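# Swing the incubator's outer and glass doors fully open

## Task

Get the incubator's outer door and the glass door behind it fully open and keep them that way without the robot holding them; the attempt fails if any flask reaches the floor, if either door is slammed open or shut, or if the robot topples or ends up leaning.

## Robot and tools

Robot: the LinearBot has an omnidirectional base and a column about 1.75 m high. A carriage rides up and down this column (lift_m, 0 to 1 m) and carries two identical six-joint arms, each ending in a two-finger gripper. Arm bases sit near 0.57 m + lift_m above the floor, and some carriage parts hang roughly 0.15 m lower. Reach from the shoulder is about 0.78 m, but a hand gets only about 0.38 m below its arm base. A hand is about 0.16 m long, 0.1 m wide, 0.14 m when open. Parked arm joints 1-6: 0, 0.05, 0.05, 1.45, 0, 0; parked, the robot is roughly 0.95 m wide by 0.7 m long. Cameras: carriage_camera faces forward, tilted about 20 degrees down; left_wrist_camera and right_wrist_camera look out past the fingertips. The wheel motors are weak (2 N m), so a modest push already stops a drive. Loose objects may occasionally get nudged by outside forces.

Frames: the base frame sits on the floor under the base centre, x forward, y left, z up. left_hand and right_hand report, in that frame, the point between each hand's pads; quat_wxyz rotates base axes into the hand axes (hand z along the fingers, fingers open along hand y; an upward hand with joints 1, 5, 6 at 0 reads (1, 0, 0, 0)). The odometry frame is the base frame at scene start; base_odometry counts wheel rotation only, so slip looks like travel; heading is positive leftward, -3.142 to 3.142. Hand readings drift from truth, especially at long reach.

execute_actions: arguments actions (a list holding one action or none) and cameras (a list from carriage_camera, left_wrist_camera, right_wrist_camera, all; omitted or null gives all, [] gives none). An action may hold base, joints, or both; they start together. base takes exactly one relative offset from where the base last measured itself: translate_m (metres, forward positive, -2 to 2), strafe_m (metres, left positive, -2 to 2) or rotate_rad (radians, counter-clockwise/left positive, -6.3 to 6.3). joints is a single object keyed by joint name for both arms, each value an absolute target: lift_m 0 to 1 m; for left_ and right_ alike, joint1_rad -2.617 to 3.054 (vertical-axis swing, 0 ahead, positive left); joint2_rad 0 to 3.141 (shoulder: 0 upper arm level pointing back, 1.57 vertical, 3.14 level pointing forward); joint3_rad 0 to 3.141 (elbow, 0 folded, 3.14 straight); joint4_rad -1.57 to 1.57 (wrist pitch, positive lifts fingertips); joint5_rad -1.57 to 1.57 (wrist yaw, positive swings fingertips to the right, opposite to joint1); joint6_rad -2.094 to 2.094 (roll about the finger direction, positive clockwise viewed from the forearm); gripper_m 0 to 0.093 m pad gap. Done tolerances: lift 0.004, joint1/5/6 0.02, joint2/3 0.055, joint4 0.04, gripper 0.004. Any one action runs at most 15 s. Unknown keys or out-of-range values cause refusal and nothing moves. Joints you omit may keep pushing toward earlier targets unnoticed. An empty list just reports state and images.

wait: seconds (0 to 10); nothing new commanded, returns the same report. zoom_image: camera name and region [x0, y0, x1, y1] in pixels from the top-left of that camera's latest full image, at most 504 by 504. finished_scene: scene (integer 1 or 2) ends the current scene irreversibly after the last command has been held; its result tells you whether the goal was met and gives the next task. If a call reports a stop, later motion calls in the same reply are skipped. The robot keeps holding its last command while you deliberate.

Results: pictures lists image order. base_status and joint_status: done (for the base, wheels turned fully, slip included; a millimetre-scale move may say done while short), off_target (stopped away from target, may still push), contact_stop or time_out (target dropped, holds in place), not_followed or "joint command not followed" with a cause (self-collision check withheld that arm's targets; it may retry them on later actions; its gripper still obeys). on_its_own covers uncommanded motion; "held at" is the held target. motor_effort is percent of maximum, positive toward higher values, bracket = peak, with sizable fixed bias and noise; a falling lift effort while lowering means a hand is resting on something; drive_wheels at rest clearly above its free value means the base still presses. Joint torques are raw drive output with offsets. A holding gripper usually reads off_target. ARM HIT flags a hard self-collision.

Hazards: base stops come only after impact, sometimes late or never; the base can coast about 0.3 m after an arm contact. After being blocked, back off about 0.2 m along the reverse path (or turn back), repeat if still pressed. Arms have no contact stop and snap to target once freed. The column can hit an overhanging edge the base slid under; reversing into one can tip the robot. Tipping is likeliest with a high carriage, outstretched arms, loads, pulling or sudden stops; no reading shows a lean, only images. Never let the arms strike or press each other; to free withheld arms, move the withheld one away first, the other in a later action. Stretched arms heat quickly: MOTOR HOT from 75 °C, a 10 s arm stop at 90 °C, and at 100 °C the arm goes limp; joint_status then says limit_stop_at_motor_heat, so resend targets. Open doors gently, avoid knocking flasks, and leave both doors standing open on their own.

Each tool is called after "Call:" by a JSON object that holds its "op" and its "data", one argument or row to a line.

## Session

Call:
{"op": "execute_actions", "data": {
  "actions": [],
  "cameras": ["carriage_camera"]
}}

Scene clock: 0.00 s.
Joint torques (N m, as the arm reports them, + toward a larger angle): no reading
base_odometry: x=+0.000 y=+0.000 heading=+0.000 (m, m, rad; odometry frame)
base_status: not commanded
joint_positions: lift_m=+0.299 left_joint1_rad=+0.007 left_joint2_rad=+0.062 left_joint3_rad=+0.041 left_joint4_rad=+1.410 left_joint5_rad=-0.004 left_joint6_rad=+0.034 left_gripper_m=+0.094 right_joint1_rad=-0.015 right_joint2_rad=+0.049 right_joint3_rad=+0.049 right_joint4_rad=+1.397 right_joint5_rad=-0.034 right_joint6_rad=-0.013 right_gripper_m=+0.094
joint_status: not commanded
motor_effort: lift_m=+30 drive_wheels=+2 (%)
left_hand: x=+0.3321 y=+0.3396 z=+1.2827 quat_wxyz=(+0.996, -0.001, +0.091, +0.021) (m; base frame)
right_hand: x=+0.3287 y=-0.3335 z=+1.2847 quat_wxyz=(+0.996, -0.017, +0.087, -0.013) (m; base frame)
pictures: carriage_camera
Images, in order (width x height): carriage_camera 504x504.

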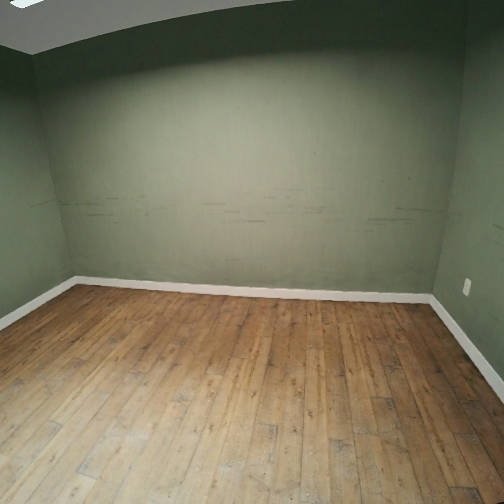

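Call:
{"op": "execute_actions", "data": {
  "actions": [
    {"base":{"rotate_rad":1.7},"joints":{"lift_m":0.1}}
  ],
  "cameras": ["carriage_camera"]
}}

Scene clock: 4.30 s.
Joint torques (N m, as the arm reports them, + toward a larger angle): left_arm=[-0.11  3.48  6.67  0.02 -0.04 -0.11] | right_arm=[ 0.02  4.41  6.55 -0.03 -0.04  0.09]
base_odometry: x=+0.000 y=+0.000 heading=+1.699 (m, m, rad; odometry frame)
base_status: done
joint_positions: lift_m=+0.100 left_joint1_rad=+0.007 left_joint2_rad=+0.062 left_joint3_rad=+0.041 left_joint4_rad=+1.409 left_joint5_rad=-0.004 left_joint6_rad=+0.034 left_gripper_m=+0.094 right_joint1_rad=-0.015 right_joint2_rad=+0.049 right_joint3_rad=+0.049 right_joint4_rad=+1.395 right_joint5_rad=-0.034 right_joint6_rad=-0.013 right_gripper_m=+0.094
joint_status: all done
motor_effort: lift_m=+28(33) drive_wheels=+10(27) (%)
left_hand: x=+0.3324 y=+0.3396 z=+1.0836 quat_wxyz=(+0.996, -0.001, +0.092, +0.021) (m; base frame)
right_hand: x=+0.3293 y=-0.3335 z=+1.0856 quat_wxyz=(+0.996, -0.017, +0.088, -0.013) (m; base frame)
pictures: carriage_camera
Images, in order (width x height): carriage_camera 504x504.

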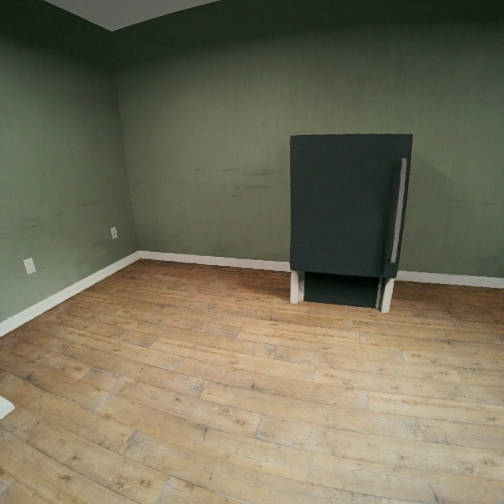

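Call:
{"op": "execute_actions", "data": {
  "actions": [
    {"base":{"rotate_rad":-0.2}}
  ],
  "cameras": []
}}

Call:
{"op": "execute_actions", "data": {
  "actions": [
    {"base":{"strafe_m":-0.95},"joints":{"left_joint2_rad":1.5,"left_joint3_rad":1.0,"left_joint4_rad":0.5,"left_joint6_rad":0}}
  ],
  "cameras": []
}}

Call:
{"op": "execute_actions", "data": {
  "actions": [
    {"base":{"translate_m":0.8}}
  ],
  "cameras": ["carriage_camera","left_wrist_camera"]
}}

Scene clock: 10.00 s.
Joint torques (N m, as the arm reports them, + toward a larger angle): left_arm=[-0.08  3.5   6.7   0.   -0.04 -0.1 ] | right_arm=[ 0.02  4.39  6.72 -0.05 -0.04  0.1 ]
base_odometry: x=+0.000 y=+0.000 heading=+1.500 (m, m, rad; odometry frame)
base_status: done
joint_positions: lift_m=+0.100 left_joint1_rad=+0.007 left_joint2_rad=+0.062 left_joint3_rad=+0.041 left_joint4_rad=+1.409 left_joint5_rad=-0.004 left_joint6_rad=+0.034 left_gripper_m=+0.094 right_joint1_rad=-0.015 right_joint2_rad=+0.049 right_joint3_rad=+0.049 right_joint4_rad=+1.395 right_joint5_rad=-0.034 right_joint6_rad=-0.013 right_gripper_m=+0.094
joint_status: not commanded
motor_effort: lift_m=+27(27) drive_wheels=-10(23) (%)
left_hand: x=+0.3323 y=+0.3396 z=+1.0836 quat_wxyz=(+0.996, -0.001, +0.091, +0.021) (m; base frame)
right_hand: x=+0.3293 y=-0.3335 z=+1.0856 quat_wxyz=(+0.996, -0.017, +0.088, -0.013) (m; base frame)
pictures: none
No camera images: the call's "cameras" was empty. Leave "cameras" out to get every camera's image.

Scene clock: 14.30 s.
Joint torques (N m, as the arm reports them, + toward a larger angle): left_arm=[ 0.18 -6.15 10.55  2.11 -0.01 -0.18] | right_arm=[ 0.    4.4   6.72 -0.05 -0.03  0.1 ]
base_odometry: x=+0.948 y=-0.066 heading=+1.501 (m, m, rad; odometry frame)
base_status: done
joint_positions: lift_m=+0.100 left_joint1_rad=+0.007 left_joint2_rad=+1.492 left_joint3_rad=+0.979 left_joint4_rad=+0.499 left_joint5_rad=-0.004 left_joint6_rad=+0.006 left_gripper_m=+0.094 right_joint1_rad=-0.015 right_joint2_rad=+0.049 right_joint3_rad=+0.049 right_joint4_rad=+1.395 right_joint5_rad=-0.034 right_joint6_rad=-0.013 right_gripper_m=+0.094
joint_status: all done
motor_effort: lift_m=+28(27) drive_wheels=-7(28) (%)
left_hand: x=+0.7729 y=+0.3428 z=+0.9623 quat_wxyz=(+0.702, -0.002, +0.712, +0.006) (m; base frame)
right_hand: x=+0.3294 y=-0.3335 z=+1.0856 quat_wxyz=(+0.996, -0.017, +0.088, -0.013) (m; base frame)
pictures: none
No camera images: the call's "cameras" was empty. Leave "cameras" out to get every camera's image.

Scene clock: 18.43 s.
Joint torques (N m, as the arm reports them, + toward a larger angle): left_arm=[-0.19 -5.93 10.52  2.1  -0.03 -0.18] | right_arm=[ 0.    4.42  6.64 -0.09 -0.03  0.1 ]
base_odometry: x=+1.005 y=+0.732 heading=+1.500 (m, m, rad; odometry frame)
base_status: done
joint_positions: lift_m=+0.100 left_joint1_rad=+0.008 left_joint2_rad=+1.492 left_joint3_rad=+0.979 left_joint4_rad=+0.503 left_joint5_rad=-0.004 left_joint6_rad=+0.006 left_gripper_m=+0.094 right_joint1_rad=-0.015 right_joint2_rad=+0.049 right_joint3_rad=+0.049 right_joint4_rad=+1.395 right_joint5_rad=-0.034 right_joint6_rad=-0.013 right_gripper_m=+0.094
joint_status: not commanded
motor_effort: lift_m=+27(27) drive_wheels=-6(25) (%)
left_hand: x=+0.7729 y=+0.3431 z=+0.9632 quat_wxyz=(+0.703, -0.002, +0.711, +0.006) (m; base frame)
right_hand: x=+0.3292 y=-0.3335 z=+1.0857 quat_wxyz=(+0.996, -0.017, +0.088, -0.013) (m; base frame)
pictures: carriage_camera, left_wrist_camera
Images, in order (width x height): carriage_camera 504x504, left_wrist_camera 504x504.

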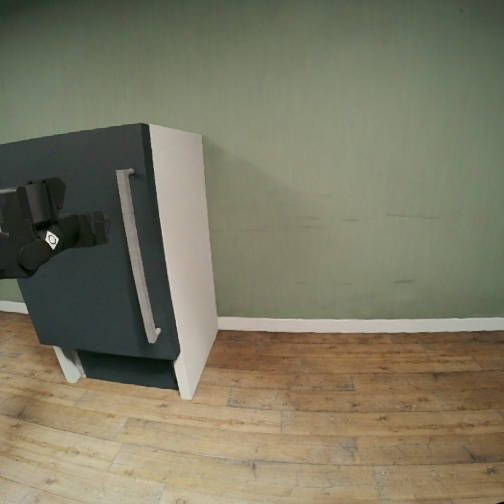

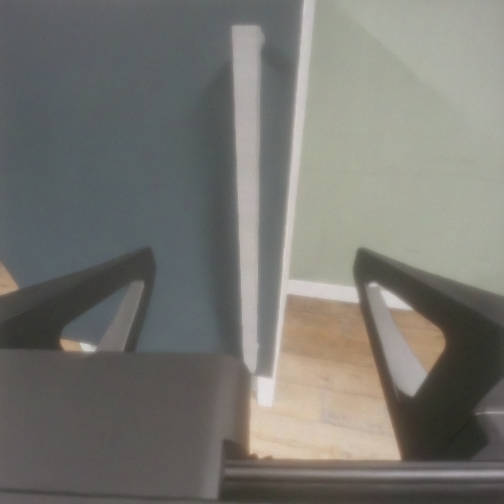

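Call:
{"op": "execute_actions", "data": {
  "actions": [
    {"base":{"translate_m":0.2},"joints":{"left_joint1_rad":0.03}}
  ],
  "cameras": ["carriage_camera","left_wrist_camera"]
}}

Scene clock: 22.17 s.
Joint torques (N m, as the arm reports them, + toward a larger angle): left_arm=[ 0.24 -6.   10.51  2.07 -0.02 -0.18] | right_arm=[ 0.    4.38  6.57 -0.09 -0.04  0.09]
base_odometry: x=+1.019 y=+0.932 heading=+1.500 (m, m, rad; odometry frame)
base_status: done
joint_positions: lift_m=+0.100 left_joint1_rad=+0.027 left_joint2_rad=+1.492 left_joint3_rad=+0.979 left_joint4_rad=+0.503 left_joint5_rad=-0.004 left_joint6_rad=+0.006 left_gripper_m=+0.094 right_joint1_rad=-0.015 right_joint2_rad=+0.049 right_joint3_rad=+0.049 right_joint4_rad=+1.397 right_joint5_rad=-0.034 right_joint6_rad=-0.013 right_gripper_m=+0.094
joint_status: all done
motor_effort: lift_m=+27(28) drive_wheels=-6(23) (%)
left_hand: x=+0.7727 y=+0.3523 z=+0.9634 quat_wxyz=(+0.704, -0.008, +0.711, +0.013) (m; base frame)
right_hand: x=+0.3287 y=-0.3335 z=+1.0857 quat_wxyz=(+0.996, -0.017, +0.087, -0.013) (m; base frame)
pictures: carriage_camera, left_wrist_camera
Images, in order (width x height): carriage_camera 504x504, left_wrist_camera 504x504.

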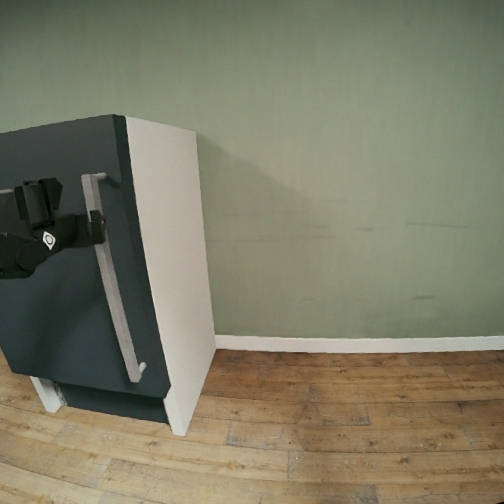

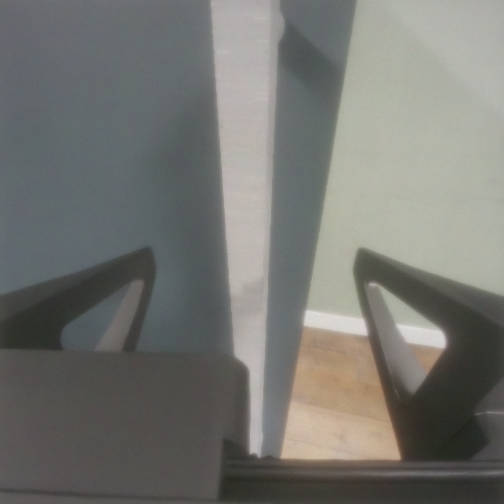

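Same look as 0.09 short earlier.

Call:
{"op": "execute_actions", "data": {
  "actions": [
    {"base":{"translate_m":0.085}}
  ],
  "cameras": ["left_wrist_camera"]
}}

Call:
{"op": "execute_actions", "data": {
  "actions": [
    {"joints":{"left_gripper_m":0}}
  ],
  "cameras": []
}}

Call:
{"op": "execute_actions", "data": {
  "actions": [
    {"base":{"translate_m":-0.1},"joints":{"left_joint1_rad":0.14,"left_joint5_rad":0.22}}
  ],
  "cameras": []
}}

Call:
{"op": "execute_actions", "data": {
  "actions": [
    {"base":{"translate_m":-0.15},"joints":{"left_joint1_rad":0.53,"left_joint5_rad":0.9}}
  ],
  "cameras": ["carriage_camera"]
}}

Scene clock: 26.70 s.
Joint torques (N m, as the arm reports them, + toward a larger angle): left_arm=[ 0.17 -6.03 10.44  2.02 -0.05 -0.18] | right_arm=[ 0.04  4.43  6.7  -0.09 -0.04  0.1 ]
base_odometry: x=+1.026 y=+1.017 heading=+1.499 (m, m, rad; odometry frame)
base_status: done
joint_positions: lift_m=+0.100 left_joint1_rad=+0.027 left_joint2_rad=+1.492 left_joint3_rad=+0.979 left_joint4_rad=+0.504 left_joint5_rad=-0.004 left_joint6_rad=+0.006 left_gripper_m=+0.094 right_joint1_rad=-0.015 right_joint2_rad=+0.049 right_joint3_rad=+0.049 right_joint4_rad=+1.398 right_joint5_rad=-0.034 right_joint6_rad=-0.013 right_gripper_m=+0.094
joint_status: not commanded
motor_effort: lift_m=+27(27) drive_wheels=-5(23) (%)
left_hand: x=+0.7727 y=+0.3523 z=+0.9634 quat_wxyz=(+0.704, -0.008, +0.710, +0.013) (m; base frame)
right_hand: x=+0.3286 y=-0.3335 z=+1.0857 quat_wxyz=(+0.996, -0.017, +0.086, -0.013) (m; base frame)
pictures: left_wrist_camera
Images, in order (width x height): left_wrist_camera 504x504.

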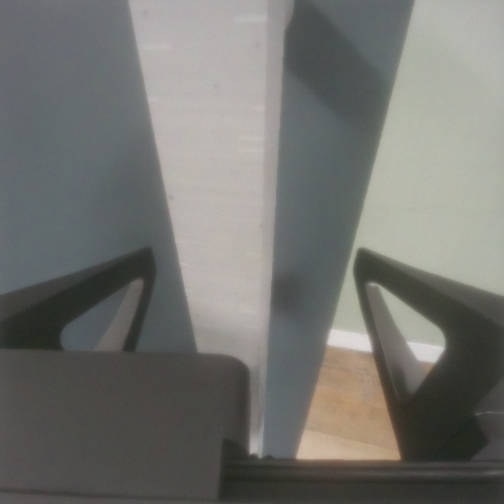

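Scene clock: 27.43 s.
Joint torques (N m, as the arm reports them, + toward a larger angle): left_arm=[-0.78 -5.9  10.53  2.05 -0.01 -0.23] | right_arm=[ 0.04  4.41  6.75 -0.1  -0.04  0.09]
base_odometry: x=+1.026 y=+1.017 heading=+1.499 (m, m, rad; odometry frame)
base_status: not commanded
joint_positions: lift_m=+0.100 left_joint1_rad=+0.039 left_joint2_rad=+1.492 left_joint3_rad=+0.979 left_joint4_rad=+0.505 left_joint5_rad=-0.005 left_joint6_rad=+0.009 left_gripper_m=+0.027 right_joint1_rad=-0.015 right_joint2_rad=+0.049 right_joint3_rad=+0.049 right_joint4_rad=+1.398 right_joint5_rad=-0.034 right_joint6_rad=-0.013 right_gripper_m=+0.094
joint_status: left_gripper_m off_target (ended at +0.027, target +0.000)
motor_effort: lift_m=+27(27) drive_wheels=-5(5) (%)
left_hand: x=+0.7725 y=+0.3585 z=+0.9639 quat_wxyz=(+0.704, -0.012, +0.710, +0.019) (m; base frame)
right_hand: x=+0.3286 y=-0.3336 z=+1.0858 quat_wxyz=(+0.996, -0.017, +0.086, -0.013) (m; base frame)
pictures: none
No camera images: the call's "cameras" was empty. Leave "cameras" out to get every camera's image.

Scene clock: 29.07 s.
Joint torques (N m, as the arm reports them, + toward a larger angle): left_arm=[-3.6  -8.53  8.01  1.97  0.11 -0.28] | right_arm=[ 0.02  4.42  6.68 -0.07 -0.04  0.1 ]
base_odometry: x=+1.018 y=+0.917 heading=+1.500 (m, m, rad; odometry frame)
base_status: done
joint_positions: lift_m=+0.100 left_joint1_rad=+0.180 left_joint2_rad=+1.525 left_joint3_rad=+1.008 left_joint4_rad=+0.511 left_joint5_rad=+0.204 left_joint6_rad=+0.015 left_gripper_m=+0.028 right_joint1_rad=-0.015 right_joint2_rad=+0.049 right_joint3_rad=+0.049 right_joint4_rad=+1.396 right_joint5_rad=-0.034 right_joint6_rad=-0.013 right_gripper_m=+0.094
joint_status: left_joint1_rad off_target (ended at +0.180, target +0.140); the others done
motor_effort: lift_m=+27(27) drive_wheels=+10(33) (%)
left_hand: x=+0.7760 y=+0.3928 z=+0.9640 quat_wxyz=(+0.705, +0.013, +0.709, -0.004) (m; base frame)
right_hand: x=+0.3291 y=-0.3336 z=+1.0857 quat_wxyz=(+0.996, -0.017, +0.087, -0.013) (m; base frame)
pictures: none
No camera images: the call's "cameras" was empty. Leave "cameras" out to get every camera's image.

Scene clock: 31.00 s.
Joint torques (N m, as the arm reports them, + toward a larger angle): left_arm=[ -5.24 -12.97   4.76   1.51   2.95  -0.22] | right_arm=[ 0.02  4.43  6.61 -0.06 -0.03  0.1 ]
base_odometry: x=+1.008 y=+0.768 heading=+1.499 (m, m, rad; odometry frame)
base_status: done
joint_positions: lift_m=+0.100 left_joint1_rad=+0.590 left_joint2_rad=+1.581 left_joint3_rad=+1.046 left_joint4_rad=+0.553 left_joint5_rad=+0.550 left_joint6_rad=+0.010 left_gripper_m=+0.031 right_joint1_rad=-0.015 right_joint2_rad=+0.049 right_joint3_rad=+0.049 right_joint4_rad=+1.395 right_joint5_rad=-0.034 right_joint6_rad=-0.013 right_gripper_m=+0.094
joint_status: left_joint1_rad off_target (ended at +0.590, target +0.530); left_joint5_rad off_target (ended at +0.550, target +0.900)
motor_effort: lift_m=+27(27) drive_wheels=+18(31) (%)
left_hand: x=+0.7374 y=+0.5337 z=+0.9655 quat_wxyz=(+0.712, -0.007, +0.702, +0.021) (m; base frame)
right_hand: x=+0.3293 y=-0.3336 z=+1.0856 quat_wxyz=(+0.996, -0.017, +0.088, -0.013) (m; base frame)
pictures: carriage_camera
Images, in order (width x height): carriage_camera 504x504.

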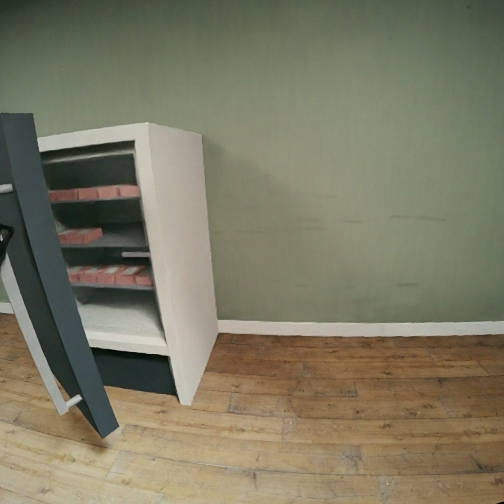

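Call:
{"op": "execute_actions", "data": {
  "actions": [
    {"joints":{"left_joint1_rad":0.59,"left_joint5_rad":0.55,"left_joint2_rad":1.58,"left_joint3_rad":1.05,"left_joint4_rad":0.53,"left_gripper_m":0.093}}
  ],
  "cameras": []
}}

Call:
{"op": "execute_actions", "data": {
  "actions": [
    {"base":{"translate_m":-0.12}}
  ],
  "cameras": []
}}

Call:
{"op": "execute_actions", "data": {
  "actions": [
    {"joints":{"left_joint1_rad":-0.05,"left_joint5_rad":0,"left_gripper_m":0,"left_joint2_rad":1.5,"left_joint3_rad":1.0,"left_joint4_rad":0.5}}
  ],
  "cameras": []
}}

Call:
{"op": "execute_actions", "data": {
  "actions": [
    {"base":{"translate_m":0.25}}
  ],
  "cameras": ["carriage_camera"]
}}

Call:
{"op": "execute_actions", "data": {
  "actions": [
    {"joints":{"left_joint1_rad":0.2,"left_joint5_rad":-0.5}}
  ],
  "cameras": []
}}

Call:
{"op": "execute_actions", "data": {
  "actions": [
    {"joints":{"left_joint1_rad":0.4,"left_joint5_rad":-0.7}}
  ],
  "cameras": ["carriage_camera","left_wrist_camera"]
}}

Scene clock: 36.10 s.
Joint torques (N m, as the arm reports them, + toward a larger angle): left_arm=[-0.8  -8.22  8.26  1.85 -0.01 -0.21] | right_arm=[ 0.01  4.41  6.67 -0.07 -0.03  0.1 ]
base_odometry: x=+1.008 y=+0.767 heading=+1.500 (m, m, rad; odometry frame)
base_status: not commanded
joint_positions: lift_m=+0.100 left_joint1_rad=+0.596 left_joint2_rad=+1.593 left_joint3_rad=+1.054 left_joint4_rad=+0.542 left_joint5_rad=+0.546 left_joint6_rad=+0.008 left_gripper_m=+0.093 right_joint1_rad=-0.015 right_joint2_rad=+0.049 right_joint3_rad=+0.049 right_joint4_rad=+1.396 right_joint5_rad=-0.034 right_joint6_rad=-0.013 right_gripper_m=+0.094
joint_status: all done
motor_effort: lift_m=+27(28) drive_wheels=-3(18) (%)
left_hand: x=+0.7386 y=+0.5387 z=+0.9609 quat_wxyz=(+0.708, -0.014, +0.706, +0.021) (m; base frame)
right_hand: x=+0.3291 y=-0.3336 z=+1.0857 quat_wxyz=(+0.996, -0.017, +0.087, -0.013) (m; base frame)
pictures: none
No camera images: the call's "cameras" was empty. Leave "cameras" out to get every camera's image.

Scene clock: 37.87 s.
Joint torques (N m, as the arm reports them, + toward a larger angle): left_arm=[-0.3  -8.39  8.22  1.92  0.01 -0.21] | right_arm=[ 0.02  4.39  6.55 -0.09 -0.03  0.1 ]
base_odometry: x=+0.999 y=+0.648 heading=+1.499 (m, m, rad; odometry frame)
base_status: done
joint_positions: lift_m=+0.100 left_joint1_rad=+0.594 left_joint2_rad=+1.593 left_joint3_rad=+1.054 left_joint4_rad=+0.539 left_joint5_rad=+0.546 left_joint6_rad=+0.008 left_gripper_m=+0.093 right_joint1_rad=-0.015 right_joint2_rad=+0.049 right_joint3_rad=+0.049 right_joint4_rad=+1.395 right_joint5_rad=-0.034 right_joint6_rad=-0.013 right_gripper_m=+0.094
joint_status: not commanded
motor_effort: lift_m=+28(27) drive_wheels=-3(23) (%)
left_hand: x=+0.7390 y=+0.5378 z=+0.9603 quat_wxyz=(+0.707, -0.014, +0.707, +0.020) (m; base frame)
right_hand: x=+0.3292 y=-0.3336 z=+1.0857 quat_wxyz=(+0.996, -0.017, +0.088, -0.013) (m; base frame)
pictures: none
No camera images: the call's "cameras" was empty. Leave "cameras" out to get every camera's image.

Scene clock: 39.07 s.
Joint torques (N m, as the arm reports them, + toward a larger angle): left_arm=[-0.06 -7.63  7.19  1.97 -0.12 -0.2 ] | right_arm=[ 0.03  4.4   6.64 -0.09 -0.03  0.1 ]
base_odometry: x=+0.999 y=+0.648 heading=+1.499 (m, m, rad; odometry frame)
base_status: not commanded
joint_positions: lift_m=+0.100 left_joint1_rad=-0.051 left_joint2_rad=+1.510 left_joint3_rad=+1.017 left_joint4_rad=+0.507 left_joint5_rad=+0.011 left_joint6_rad=+0.008 left_gripper_m=+0.000 right_joint1_rad=-0.015 right_joint2_rad=+0.049 right_joint3_rad=+0.049 right_joint4_rad=+1.395 right_joint5_rad=-0.034 right_joint6_rad=-0.013 right_gripper_m=+0.094
joint_status: all done
motor_effort: lift_m=+26(27) drive_wheels=-2(4) (%)
left_hand: x=+0.7783 y=+0.3118 z=+0.9742 quat_wxyz=(+0.712, +0.024, +0.702, -0.019) (m; base frame)
right_hand: x=+0.3292 y=-0.3336 z=+1.0857 quat_wxyz=(+0.996, -0.017, +0.088, -0.013) (m; base frame)
pictures: none
No camera images: the call's "cameras" was empty. Leave "cameras" out to get every camera's image.

Scene clock: 41.47 s.
Joint torques (N m, as the arm reports them, + toward a larger angle): left_arm=[-0.03 -7.44  7.38  2.06 -0.08 -0.21] | right_arm=[ 0.01  4.32  6.61 -0.07 -0.05  0.1 ]
base_odometry: x=+1.018 y=+0.897 heading=+1.499 (m, m, rad; odometry frame)
base_status: done
joint_positions: lift_m=+0.100 left_joint1_rad=-0.051 left_joint2_rad=+1.510 left_joint3_rad=+1.017 left_joint4_rad=+0.504 left_joint5_rad=+0.008 left_joint6_rad=+0.008 left_gripper_m=+0.000 right_joint1_rad=-0.015 right_joint2_rad=+0.049 right_joint3_rad=+0.049 right_joint4_rad=+1.396 right_joint5_rad=-0.034 right_joint6_rad=-0.013 right_gripper_m=+0.094
joint_status: not commanded
motor_effort: lift_m=+27(27) drive_wheels=-5(22) (%)
left_hand: x=+0.7783 y=+0.3123 z=+0.9737 quat_wxyz=(+0.711, +0.023, +0.703, -0.018) (m; base frame)
right_hand: x=+0.3291 y=-0.3336 z=+1.0857 quat_wxyz=(+0.996, -0.017, +0.087, -0.013) (m; base frame)
pictures: carriage_camera
Images, in order (width x height): carriage_camera 504x504.

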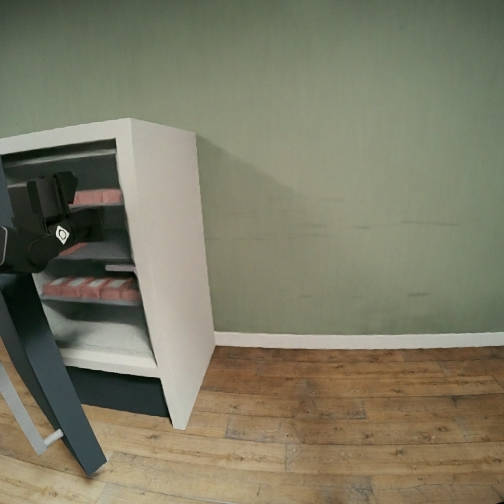

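Scene clock: 42.57 s.
Joint torques (N m, as the arm reports them, + toward a larger angle): left_arm=[-0.08 -7.35  7.04  2.01 -0.06 -0.22] | right_arm=[ 0.02  4.43  6.65 -0.08 -0.03  0.09]
base_odometry: x=+1.018 y=+0.897 heading=+1.499 (m, m, rad; odometry frame)
base_status: not commanded
joint_positions: lift_m=+0.100 left_joint1_rad=+0.200 left_joint2_rad=+1.510 left_joint3_rad=+1.017 left_joint4_rad=+0.503 left_joint5_rad=-0.491 left_joint6_rad=+0.009 left_gripper_m=+0.000 right_joint1_rad=-0.015 right_joint2_rad=+0.049 right_joint3_rad=+0.049 right_joint4_rad=+1.396 right_joint5_rad=-0.034 right_joint6_rad=-0.013 right_gripper_m=+0.094
joint_status: all done
motor_effort: lift_m=+28(27) drive_wheels=-4(6) (%)
left_hand: x=+0.7332 y=+0.5123 z=+0.9731 quat_wxyz=(+0.668, -0.237, +0.663, +0.242) (m; base frame)
right_hand: x=+0.3289 y=-0.3335 z=+1.0857 quat_wxyz=(+0.996, -0.017, +0.087, -0.013) (m; base frame)
pictures: none
No camera images: the call's "cameras" was empty. Leave "cameras" out to get every camera's image.

Scene clock: 43.37 s.
Joint torques (N m, as the arm reports them, + toward a larger angle): left_arm=[-0.34 -7.41  7.13  1.91 -0.06 -0.22] | right_arm=[ 0.02  4.42  6.67 -0.07 -0.04  0.09]
base_odometry: x=+1.018 y=+0.897 heading=+1.499 (m, m, rad; odometry frame)
base_status: not commanded
joint_positions: lift_m=+0.100 left_joint1_rad=+0.405 left_joint2_rad=+1.510 left_joint3_rad=+1.017 left_joint4_rad=+0.503 left_joint5_rad=-0.697 left_joint6_rad=+0.009 left_gripper_m=+0.000 right_joint1_rad=-0.015 right_joint2_rad=+0.049 right_joint3_rad=+0.049 right_joint4_rad=+1.396 right_joint5_rad=-0.034 right_joint6_rad=-0.013 right_gripper_m=+0.094
joint_status: all done
motor_effort: lift_m=+27(28) drive_wheels=-4(5) (%)
left_hand: x=+0.6589 y=+0.6188 z=+0.9729 quat_wxyz=(+0.604, -0.368, +0.601, +0.372) (m; base frame)
right_hand: x=+0.3289 y=-0.3335 z=+1.0857 quat_wxyz=(+0.996, -0.017, +0.087, -0.013) (m; base frame)
pictures: carriage_camera, left_wrist_camera
Images, in order (width x height): carriage_camera 504x504, left_wrist_camera 504x504.

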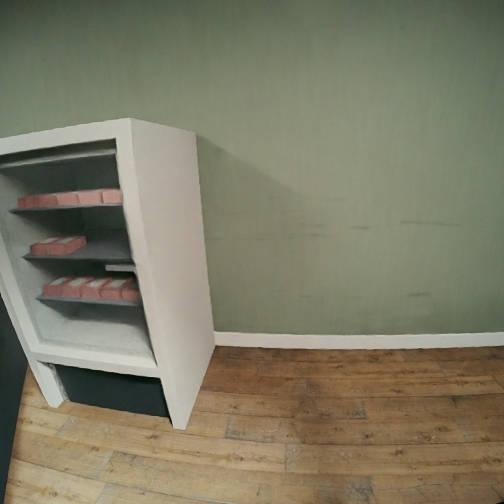

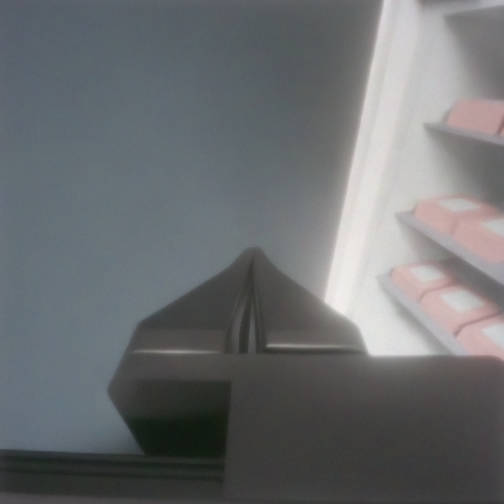

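Call:
{"op": "execute_actions", "data": {
  "actions": [
    {"joints":{"left_joint1_rad":0.7,"left_joint5_rad":-0.5}}
  ],
  "cameras": []
}}

Call:
{"op": "execute_actions", "data": {
  "actions": [
    {"joints":{"left_joint1_rad":0.95,"left_joint5_rad":-0.2,"left_joint2_rad":1.9,"left_joint3_rad":1.5,"left_joint4_rad":0.4}}
  ],
  "cameras": []
}}

Call:
{"op": "execute_actions", "data": {
  "actions": [
    {"base":{"strafe_m":0.12},"joints":{"left_joint1_rad":1.15}}
  ],
  "cameras": ["left_wrist_camera"]
}}

Call:
{"op": "execute_actions", "data": {
  "actions": [
    {"base":{"strafe_m":0.1}}
  ],
  "cameras": ["carriage_camera","left_wrist_camera"]
}}

Scene clock: 47.83 s.
Joint torques (N m, as the arm reports them, + toward a larger angle): left_arm=[-0.3  -7.47  7.16  1.91  0.05 -0.2 ] | right_arm=[ 0.01  4.45  6.83 -0.1  -0.03  0.1 ]
base_odometry: x=+1.018 y=+0.897 heading=+1.499 (m, m, rad; odometry frame)
base_status: not commanded
joint_positions: lift_m=+0.100 left_joint1_rad=+0.703 left_joint2_rad=+1.510 left_joint3_rad=+1.017 left_joint4_rad=+0.503 left_joint5_rad=-0.510 left_joint6_rad=+0.008 left_gripper_m=+0.000 right_joint1_rad=-0.015 right_joint2_rad=+0.049 right_joint3_rad=+0.049 right_joint4_rad=+1.396 right_joint5_rad=-0.034 right_joint6_rad=-0.013 right_gripper_m=+0.094
joint_status: all done
motor_effort: lift_m=+27(27) drive_wheels=-4(4) (%)
left_hand: x=+0.5912 y=+0.7079 z=+0.9731 quat_wxyz=(+0.583, -0.400, +0.579, +0.406) (m; base frame)
right_hand: x=+0.3289 y=-0.3335 z=+1.0857 quat_wxyz=(+0.996, -0.017, +0.087, -0.013) (m; base frame)
pictures: none
No camera images: the call's "cameras" was empty. Leave "cameras" out to get every camera's image.

Scene clock: 48.97 s.
Joint torques (N m, as the arm reports them, + toward a larger angle): left_arm=[-0.39 -9.53 10.06  2.01 -0.12 -0.21] | right_arm=[ 0.03  4.43  6.66 -0.08 -0.04  0.1 ]
base_odometry: x=+1.018 y=+0.897 heading=+1.499 (m, m, rad; odometry frame)
base_status: not commanded
joint_positions: lift_m=+0.100 left_joint1_rad=+0.954 left_joint2_rad=+1.891 left_joint3_rad=+1.485 left_joint4_rad=+0.407 left_joint5_rad=-0.189 left_joint6_rad=+0.008 left_gripper_m=+0.000 right_joint1_rad=-0.015 right_joint2_rad=+0.049 right_joint3_rad=+0.049 right_joint4_rad=+1.396 right_joint5_rad=-0.034 right_joint6_rad=-0.013 right_gripper_m=+0.094
joint_status: all done
motor_effort: lift_m=+27(27) drive_wheels=-4(5) (%)
left_hand: x=+0.6028 y=+0.8424 z=+0.9794 quat_wxyz=(+0.593, -0.380, +0.596, +0.385) (m; base frame)
right_hand: x=+0.3289 y=-0.3335 z=+1.0857 quat_wxyz=(+0.996, -0.017, +0.087, -0.013) (m; base frame)
pictures: none
No camera images: the call's "cameras" was empty. Leave "cameras" out to get every camera's image.

Scene clock: 50.73 s.
Joint torques (N m, as the arm reports them, + toward a larger angle): left_arm=[-0.23 -9.6  10.21  1.99 -0.02 -0.19] | right_arm=[ 0.02  4.4   6.7  -0.08 -0.03  0.1 ]
base_odometry: x=+0.898 y=+0.906 heading=+1.498 (m, m, rad; odometry frame)
base_status: done
joint_positions: lift_m=+0.100 left_joint1_rad=+1.153 left_joint2_rad=+1.891 left_joint3_rad=+1.485 left_joint4_rad=+0.405 left_joint5_rad=-0.202 left_joint6_rad=+0.007 left_gripper_m=+0.000 right_joint1_rad=-0.015 right_joint2_rad=+0.049 right_joint3_rad=+0.049 right_joint4_rad=+1.397 right_joint5_rad=-0.034 right_joint6_rad=-0.013 right_gripper_m=+0.094
joint_status: all done
motor_effort: lift_m=+26(27) drive_wheels=-4(20) (%)
left_hand: x=+0.4945 y=+0.8959 z=+0.9789 quat_wxyz=(+0.549, -0.441, +0.553, +0.445) (m; base frame)
right_hand: x=+0.3288 y=-0.3335 z=+1.0857 quat_wxyz=(+0.996, -0.017, +0.087, -0.013) (m; base frame)
pictures: left_wrist_camera
Images, in order (width x height): left_wrist_camera 504x504.

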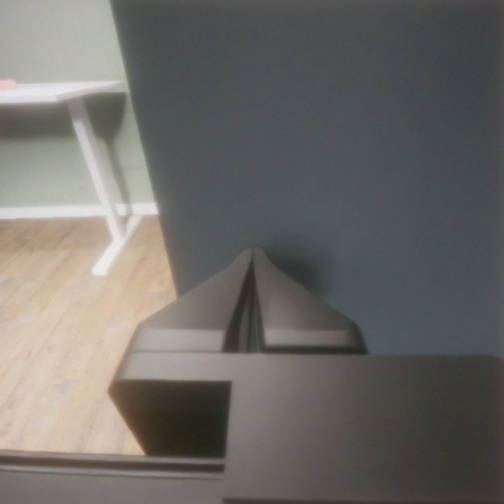

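Scene clock: 52.40 s.
Joint torques (N m, as the arm reports them, + toward a larger angle): left_arm=[-0.1  -9.46 10.12  2.06 -0.02 -0.2 ] | right_arm=[ 0.04  4.4   6.67 -0.09 -0.03  0.1 ]
base_odometry: x=+0.798 y=+0.914 heading=+1.498 (m, m, rad; odometry frame)
base_status: done
joint_positions: lift_m=+0.100 left_joint1_rad=+1.152 left_joint2_rad=+1.891 left_joint3_rad=+1.485 left_joint4_rad=+0.405 left_joint5_rad=-0.202 left_joint6_rad=+0.007 left_gripper_m=+0.000 right_joint1_rad=-0.015 right_joint2_rad=+0.049 right_joint3_rad=+0.049 right_joint4_rad=+1.396 right_joint5_rad=-0.034 right_joint6_rad=-0.013 right_gripper_m=+0.094
joint_status: not commanded
motor_effort: lift_m=+27(28) drive_wheels=-4(23) (%)
left_hand: x=+0.4954 y=+0.8956 z=+0.9789 quat_wxyz=(+0.549, -0.441, +0.553, +0.445) (m; base frame)
right_hand: x=+0.3289 y=-0.3335 z=+1.0857 quat_wxyz=(+0.996, -0.017, +0.087, -0.013) (m; base frame)
pictures: carriage_camera, left_wrist_camera
Images, in order (width x height): carriage_camera 504x504, left_wrist_camera 504x504.

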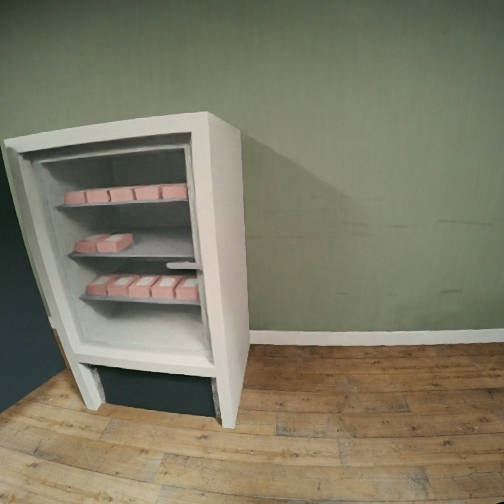

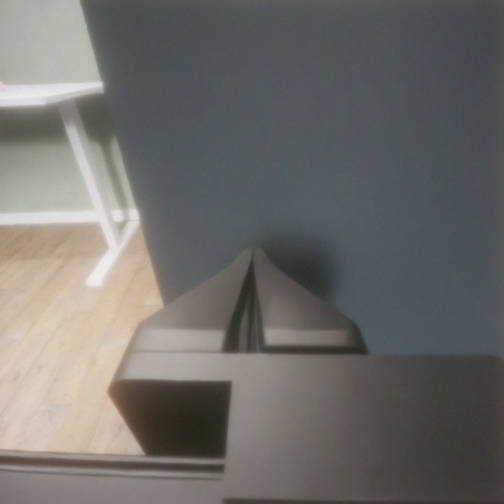

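Call:
{"op": "execute_actions", "data": {
  "actions": [
    {"base":{"strafe_m":0.07},"joints":{"left_joint1_rad":1.05}}
  ],
  "cameras": []
}}

Call:
{"op": "execute_actions", "data": {
  "actions": [
    {"base":{"strafe_m":0.06}}
  ],
  "cameras": []
}}

Call:
{"op": "execute_actions", "data": {
  "actions": [
    {"base":{"strafe_m":0.06}}
  ],
  "cameras": ["carriage_camera","left_wrist_camera"]
}}

Scene clock: 56.50 s.
Joint torques (N m, as the arm reports them, + toward a larger angle): left_arm=[ 0.35 -9.69  9.92  2.04 -0.06 -0.2 ] | right_arm=[ 0.03  4.4   6.74 -0.05 -0.03  0.1 ]
base_odometry: x=+0.728 y=+0.919 heading=+1.497 (m, m, rad; odometry frame)
base_status: done
joint_positions: lift_m=+0.100 left_joint1_rad=+1.045 left_joint2_rad=+1.891 left_joint3_rad=+1.485 left_joint4_rad=+0.403 left_joint5_rad=-0.198 left_joint6_rad=+0.007 left_gripper_m=+0.000 right_joint1_rad=-0.015 right_joint2_rad=+0.049 right_joint3_rad=+0.049 right_joint4_rad=+1.396 right_joint5_rad=-0.034 right_joint6_rad=-0.013 right_gripper_m=+0.094
joint_status: all done
motor_effort: lift_m=+27(27) drive_wheels=-4(21) (%)
left_hand: x=+0.5540 y=+0.8699 z=+0.9785 quat_wxyz=(+0.572, -0.410, +0.578, +0.413) (m; base frame)
right_hand: x=+0.3291 y=-0.3335 z=+1.0857 quat_wxyz=(+0.996, -0.017, +0.087, -0.013) (m; base frame)
pictures: none
No camera images: the call's "cameras" was empty. Leave "cameras" out to get every camera's image.

Scene clock: 57.87 s.
Joint torques (N m, as the arm reports them, + toward a larger angle): left_arm=[ 0.29 -9.48 10.15  2.03 -0.05 -0.2 ] | right_arm=[ 0.    4.41  6.64 -0.07 -0.03  0.09]
base_odometry: x=+0.668 y=+0.924 heading=+1.497 (m, m, rad; odometry frame)
base_status: done
joint_positions: lift_m=+0.100 left_joint1_rad=+1.046 left_joint2_rad=+1.891 left_joint3_rad=+1.485 left_joint4_rad=+0.403 left_joint5_rad=-0.198 left_joint6_rad=+0.007 left_gripper_m=+0.000 right_joint1_rad=-0.015 right_joint2_rad=+0.049 right_joint3_rad=+0.049 right_joint4_rad=+1.395 right_joint5_rad=-0.034 right_joint6_rad=-0.013 right_gripper_m=+0.094
joint_status: not commanded
motor_effort: lift_m=+26(27) drive_wheels=-4(23) (%)
left_hand: x=+0.5538 y=+0.8700 z=+0.9785 quat_wxyz=(+0.572, -0.410, +0.577, +0.413) (m; base frame)
right_hand: x=+0.3292 y=-0.3335 z=+1.0857 quat_wxyz=(+0.996, -0.017, +0.088, -0.013) (m; base frame)
pictures: none
No camera images: the call's "cameras" was empty. Leave "cameras" out to get every camera's image.

Scene clock: 59.07 s.
Joint torques (N m, as the arm reports them, + toward a larger angle): left_arm=[ 3.02 -1.88 11.78  3.72  0.23 -0.2 ] | right_arm=[ 0.01  4.51  6.66 -0.07 -0.03  0.1 ]
base_odometry: x=+0.617 y=+0.928 heading=+1.496 (m, m, rad; odometry frame)
base_status: strafe_m contact_stop (by the wheels' count: +0.052 of +0.060)
joint_positions: lift_m=+0.100 left_joint1_rad=+1.015 left_joint2_rad=+1.793 left_joint3_rad=+1.465 left_joint4_rad=+0.211 left_joint5_rad=-0.227 left_joint6_rad=+0.007 left_gripper_m=+0.000 right_joint1_rad=-0.015 right_joint2_rad=+0.049 right_joint3_rad=+0.049 right_joint4_rad=+1.395 right_joint5_rad=-0.034 right_joint6_rad=-0.013 right_gripper_m=+0.094
joint_status: not commanded
motor_effort: lift_m=+27(27) drive_wheels=+19(34) (%)
left_hand: x=+0.5526 y=+0.8425 z=+0.9780 quat_wxyz=(+0.535, -0.424, +0.614, +0.397) (m; base frame)
right_hand: x=+0.3292 y=-0.3334 z=+1.0856 quat_wxyz=(+0.996, -0.017, +0.088, -0.013) (m; base frame)
pictures: carriage_camera, left_wrist_camera
Images, in order (width x height): carriage_camera 504x504, left_wrist_camera 504x504.

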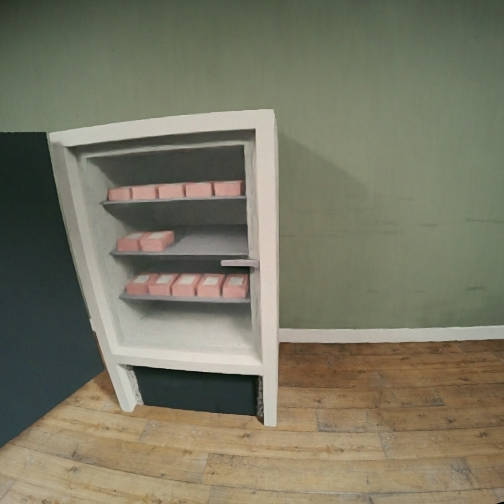

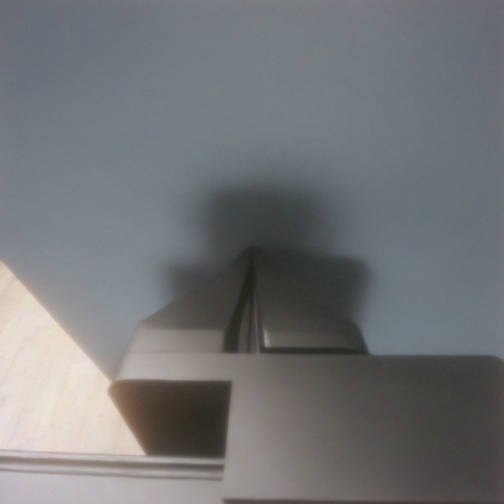

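Call:
{"op": "execute_actions", "data": {
  "actions": [
    {"base":{"strafe_m":-0.3},"joints":{"lift_m":0.0,"left_joint1_rad":0,"left_joint5_rad":0.1,"left_joint2_rad":1.88,"left_joint3_rad":0.9,"left_joint4_rad":0.96,"left_joint6_rad":-1.57,"left_gripper_m":0.093}}
  ],
  "cameras": ["carriage_camera","left_wrist_camera"]
}}

Scene clock: 64.20 s.
Joint torques (N m, as the arm reports them, + toward a larger angle): left_arm=[  0.09 -10.25   5.25   2.15  -0.02  -0.11] | right_arm=[ 0.04  4.41  6.68 -0.07 -0.03  0.09]
base_odometry: x=+0.916 y=+0.906 heading=+1.496 (m, m, rad; odometry frame)
base_status: done
joint_positions: lift_m=+0.000 left_joint1_rad=-0.002 left_joint2_rad=+1.898 left_joint3_rad=+0.924 left_joint4_rad=+0.955 left_joint5_rad=+0.098 left_joint6_rad=-1.562 left_gripper_m=+0.093 right_joint1_rad=-0.015 right_joint2_rad=+0.049 right_joint3_rad=+0.049 right_joint4_rad=+1.396 right_joint5_rad=-0.034 right_joint6_rad=-0.013 right_gripper_m=+0.094
joint_status: all done
motor_effort: lift_m=+28(28) drive_wheels=-3(26) (%)
left_hand: x=+0.8220 y=+0.3206 z=+0.7468 quat_wxyz=(+0.472, -0.477, +0.531, -0.518) (m; base frame)
right_hand: x=+0.3291 y=-0.3334 z=+0.9856 quat_wxyz=(+0.996, -0.017, +0.087, -0.013) (m; base frame)
pictures: carriage_camera, left_wrist_camera
Images, in order (width x height): carriage_camera 504x504, left_wrist_camera 504x504.

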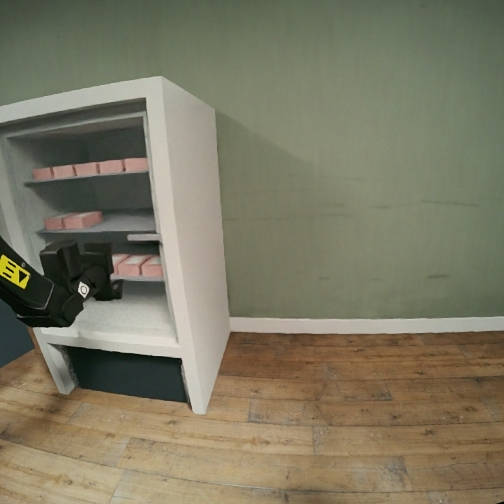

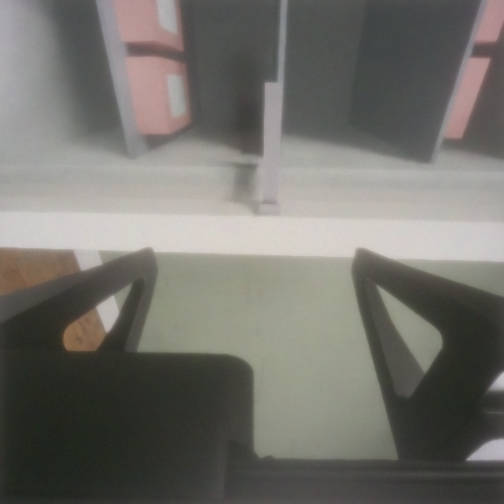

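Call:
{"op": "execute_actions", "data": {
  "actions": [
    {"base":{"translate_m":0.1},"joints":{"lift_m":0.015,"left_joint1_rad":0.04,"left_joint5_rad":0.14}}
  ],
  "cameras": ["left_wrist_camera"]
}}

Scene clock: 67.83 s.
Joint torques (N m, as the arm reports them, + toward a larger angle): left_arm=[ 0.   -9.23  5.72  2.04  0.01 -0.12] | right_arm=[ 0.01  4.4   6.67 -0.06 -0.03  0.1 ]
base_odometry: x=+0.924 y=+1.006 heading=+1.496 (m, m, rad; odometry frame)
base_status: done
joint_positions: lift_m=+0.015 left_joint1_rad=+0.040 left_joint2_rad=+1.886 left_joint3_rad=+0.918 left_joint4_rad=+0.966 left_joint5_rad=+0.135 left_joint6_rad=-1.562 left_gripper_m=+0.093 right_joint1_rad=-0.015 right_joint2_rad=+0.049 right_joint3_rad=+0.049 right_joint4_rad=+1.397 right_joint5_rad=-0.034 right_joint6_rad=-0.013 right_gripper_m=+0.094
joint_status: all done
motor_effort: lift_m=+31(32) drive_wheels=-6(21) (%)
left_hand: x=+0.8199 y=+0.3370 z=+0.7683 quat_wxyz=(+0.478, -0.474, +0.526, -0.521) (m; base frame)
right_hand: x=+0.3288 y=-0.3334 z=+1.0004 quat_wxyz=(+0.996, -0.017, +0.087, -0.013) (m; base frame)
pictures: left_wrist_camera
Images, in order (width x height): left_wrist_camera 504x504.

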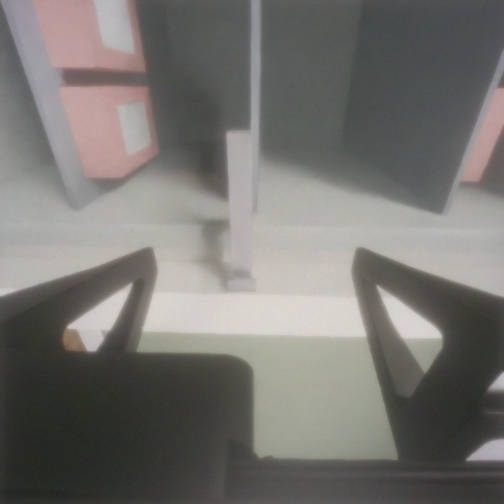

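Call:
{"op": "execute_actions", "data": {
  "actions": [
    {"base":{"translate_m":0.07},"joints":{"lift_m":0.005,"left_joint1_rad":-0.06,"left_joint5_rad":0.04}}
  ],
  "cameras": ["left_wrist_camera"]
}}

Scene clock: 71.23 s.
Joint torques (N m, as the arm reports them, + toward a larger angle): left_arm=[ 0.5  -9.17  5.91  2.07 -0.11 -0.1 ] | right_arm=[ 0.04  4.36  6.68 -0.11 -0.03  0.1 ]
base_odometry: x=+0.929 y=+1.076 heading=+1.495 (m, m, rad; odometry frame)
base_status: done
joint_positions: lift_m=+0.005 left_joint1_rad=-0.067 left_joint2_rad=+1.884 left_joint3_rad=+0.916 left_joint4_rad=+0.963 left_joint5_rad=+0.049 left_joint6_rad=-1.562 left_gripper_m=+0.093 right_joint1_rad=-0.015 right_joint2_rad=+0.049 right_joint3_rad=+0.049 right_joint4_rad=+1.398 right_joint5_rad=-0.034 right_joint6_rad=-0.013 right_gripper_m=+0.094
joint_status: all done
motor_effort: lift_m=+28(27) drive_wheels=-6(26) (%)
left_hand: x=+0.8185 y=+0.2948 z=+0.7574 quat_wxyz=(+0.471, -0.469, +0.532, -0.524) (m; base frame)
right_hand: x=+0.3285 y=-0.3334 z=+0.9907 quat_wxyz=(+0.996, -0.017, +0.086, -0.013) (m; base frame)
pictures: left_wrist_camera
Images, in order (width x height): left_wrist_camera 504x504.

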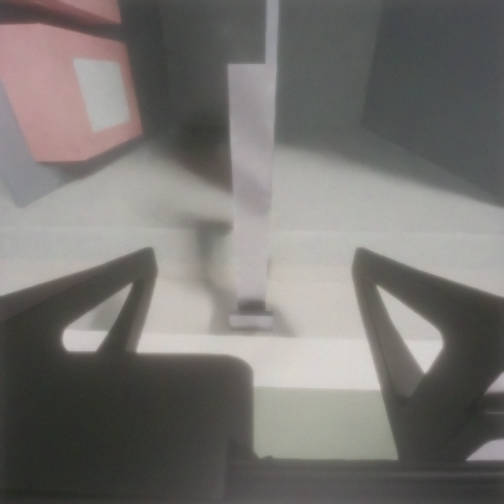

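Call:
{"op": "execute_actions", "data": {
  "actions": [
    {"base":{"translate_m":0.03},"joints":{"left_joint1_rad":-0.04,"left_joint5_rad":0.06}}
  ],
  "cameras": []
}}

Call:
{"op": "execute_actions", "data": {
  "actions": [
    {"joints":{"left_gripper_m":0}}
  ],
  "cameras": ["left_wrist_camera"]
}}

Call:
{"op": "execute_actions", "data": {
  "actions": [
    {"joints":{"left_joint6_rad":-1.2}}
  ],
  "cameras": ["left_wrist_camera"]
}}

Scene clock: 74.67 s.
Joint torques (N m, as the arm reports them, + toward a larger angle): left_arm=[ 0.17 -9.16  5.89  2.11 -0.01 -0.11] | right_arm=[ 0.    4.42  6.65 -0.14 -0.03  0.1 ]
base_odometry: x=+0.932 y=+1.106 heading=+1.494 (m, m, rad; odometry frame)
base_status: done
joint_positions: lift_m=+0.005 left_joint1_rad=-0.042 left_joint2_rad=+1.884 left_joint3_rad=+0.916 left_joint4_rad=+0.963 left_joint5_rad=+0.060 left_joint6_rad=-1.562 left_gripper_m=+0.093 right_joint1_rad=-0.015 right_joint2_rad=+0.049 right_joint3_rad=+0.049 right_joint4_rad=+1.399 right_joint5_rad=-0.034 right_joint6_rad=-0.013 right_gripper_m=+0.094
joint_status: all done
motor_effort: lift_m=+28(28) drive_wheels=-6(23) (%)
left_hand: x=+0.8193 y=+0.3057 z=+0.7576 quat_wxyz=(+0.475, -0.473, +0.528, -0.522) (m; base frame)
right_hand: x=+0.3283 y=-0.3334 z=+0.9907 quat_wxyz=(+0.996, -0.017, +0.086, -0.013) (m; base frame)
pictures: none
No camera images: the call's "cameras" was empty. Leave "cameras" out to get every camera's image.

Scene clock: 75.40 s.
Joint torques (N m, as the arm reports them, + toward a larger angle): left_arm=[ 0.13 -9.15  5.87  2.13 -0.03 -0.13] | right_arm=[ 0.01  4.42  6.66 -0.12 -0.03  0.1 ]
base_odometry: x=+0.932 y=+1.106 heading=+1.494 (m, m, rad; odometry frame)
base_status: not commanded
joint_positions: lift_m=+0.005 left_joint1_rad=-0.042 left_joint2_rad=+1.884 left_joint3_rad=+0.916 left_joint4_rad=+0.958 left_joint5_rad=+0.059 left_joint6_rad=-1.560 left_gripper_m=+0.015 right_joint1_rad=-0.015 right_joint2_rad=+0.049 right_joint3_rad=+0.049 right_joint4_rad=+1.399 right_joint5_rad=-0.034 right_joint6_rad=-0.013 right_gripper_m=+0.094
joint_status: left_gripper_m off_target (ended at +0.015, target +0.000)
motor_effort: lift_m=+28(28) drive_wheels=-5(6) (%)
left_hand: x=+0.8193 y=+0.3058 z=+0.7562 quat_wxyz=(+0.474, -0.474, +0.530, -0.520) (m; base frame)
right_hand: x=+0.3283 y=-0.3334 z=+0.9907 quat_wxyz=(+0.996, -0.017, +0.086, -0.013) (m; base frame)
pictures: left_wrist_camera
Images, in order (width x height): left_wrist_camera 504x504.

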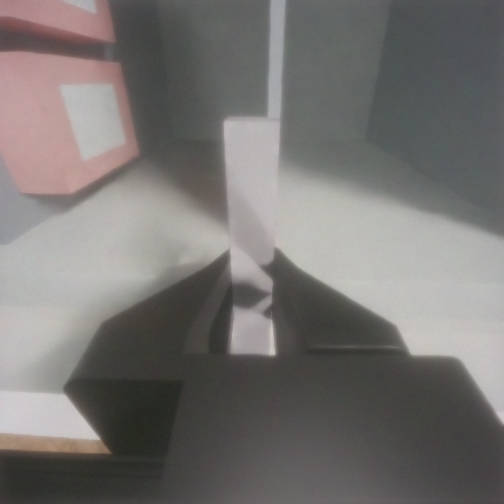

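Scene clock: 76.40 s.
Joint torques (N m, as the arm reports them, + toward a larger angle): left_arm=[ 0.12 -9.15  5.91  2.12 -0.03  0.26] | right_arm=[ 0.02  4.44  6.62 -0.12 -0.03  0.1 ]
base_odometry: x=+0.932 y=+1.106 heading=+1.494 (m, m, rad; odometry frame)
base_status: not commanded
joint_positions: lift_m=+0.005 left_joint1_rad=-0.042 left_joint2_rad=+1.884 left_joint3_rad=+0.916 left_joint4_rad=+0.958 left_joint5_rad=+0.059 left_joint6_rad=-1.222 left_gripper_m=+0.015 right_joint1_rad=-0.015 right_joint2_rad=+0.049 right_joint3_rad=+0.049 right_joint4_rad=+1.399 right_joint5_rad=-0.034 right_joint6_rad=-0.013 right_gripper_m=+0.094
joint_status: left_joint6_rad off_target (ended at -1.222, target -1.200)
motor_effort: lift_m=+29(28) drive_wheels=-6(6) (%)
left_hand: x=+0.8193 y=+0.3058 z=+0.7562 quat_wxyz=(+0.555, -0.378, +0.602, -0.433) (m; base frame)
right_hand: x=+0.3283 y=-0.3334 z=+0.9907 quat_wxyz=(+0.996, -0.017, +0.086, -0.013) (m; base frame)
pictures: left_wrist_camera
Images, in order (width x height): left_wrist_camera 504x504.

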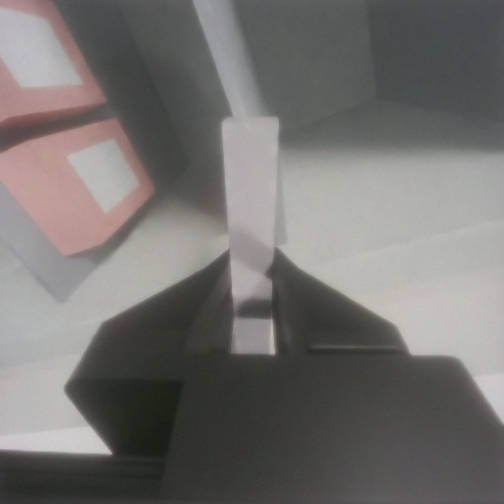

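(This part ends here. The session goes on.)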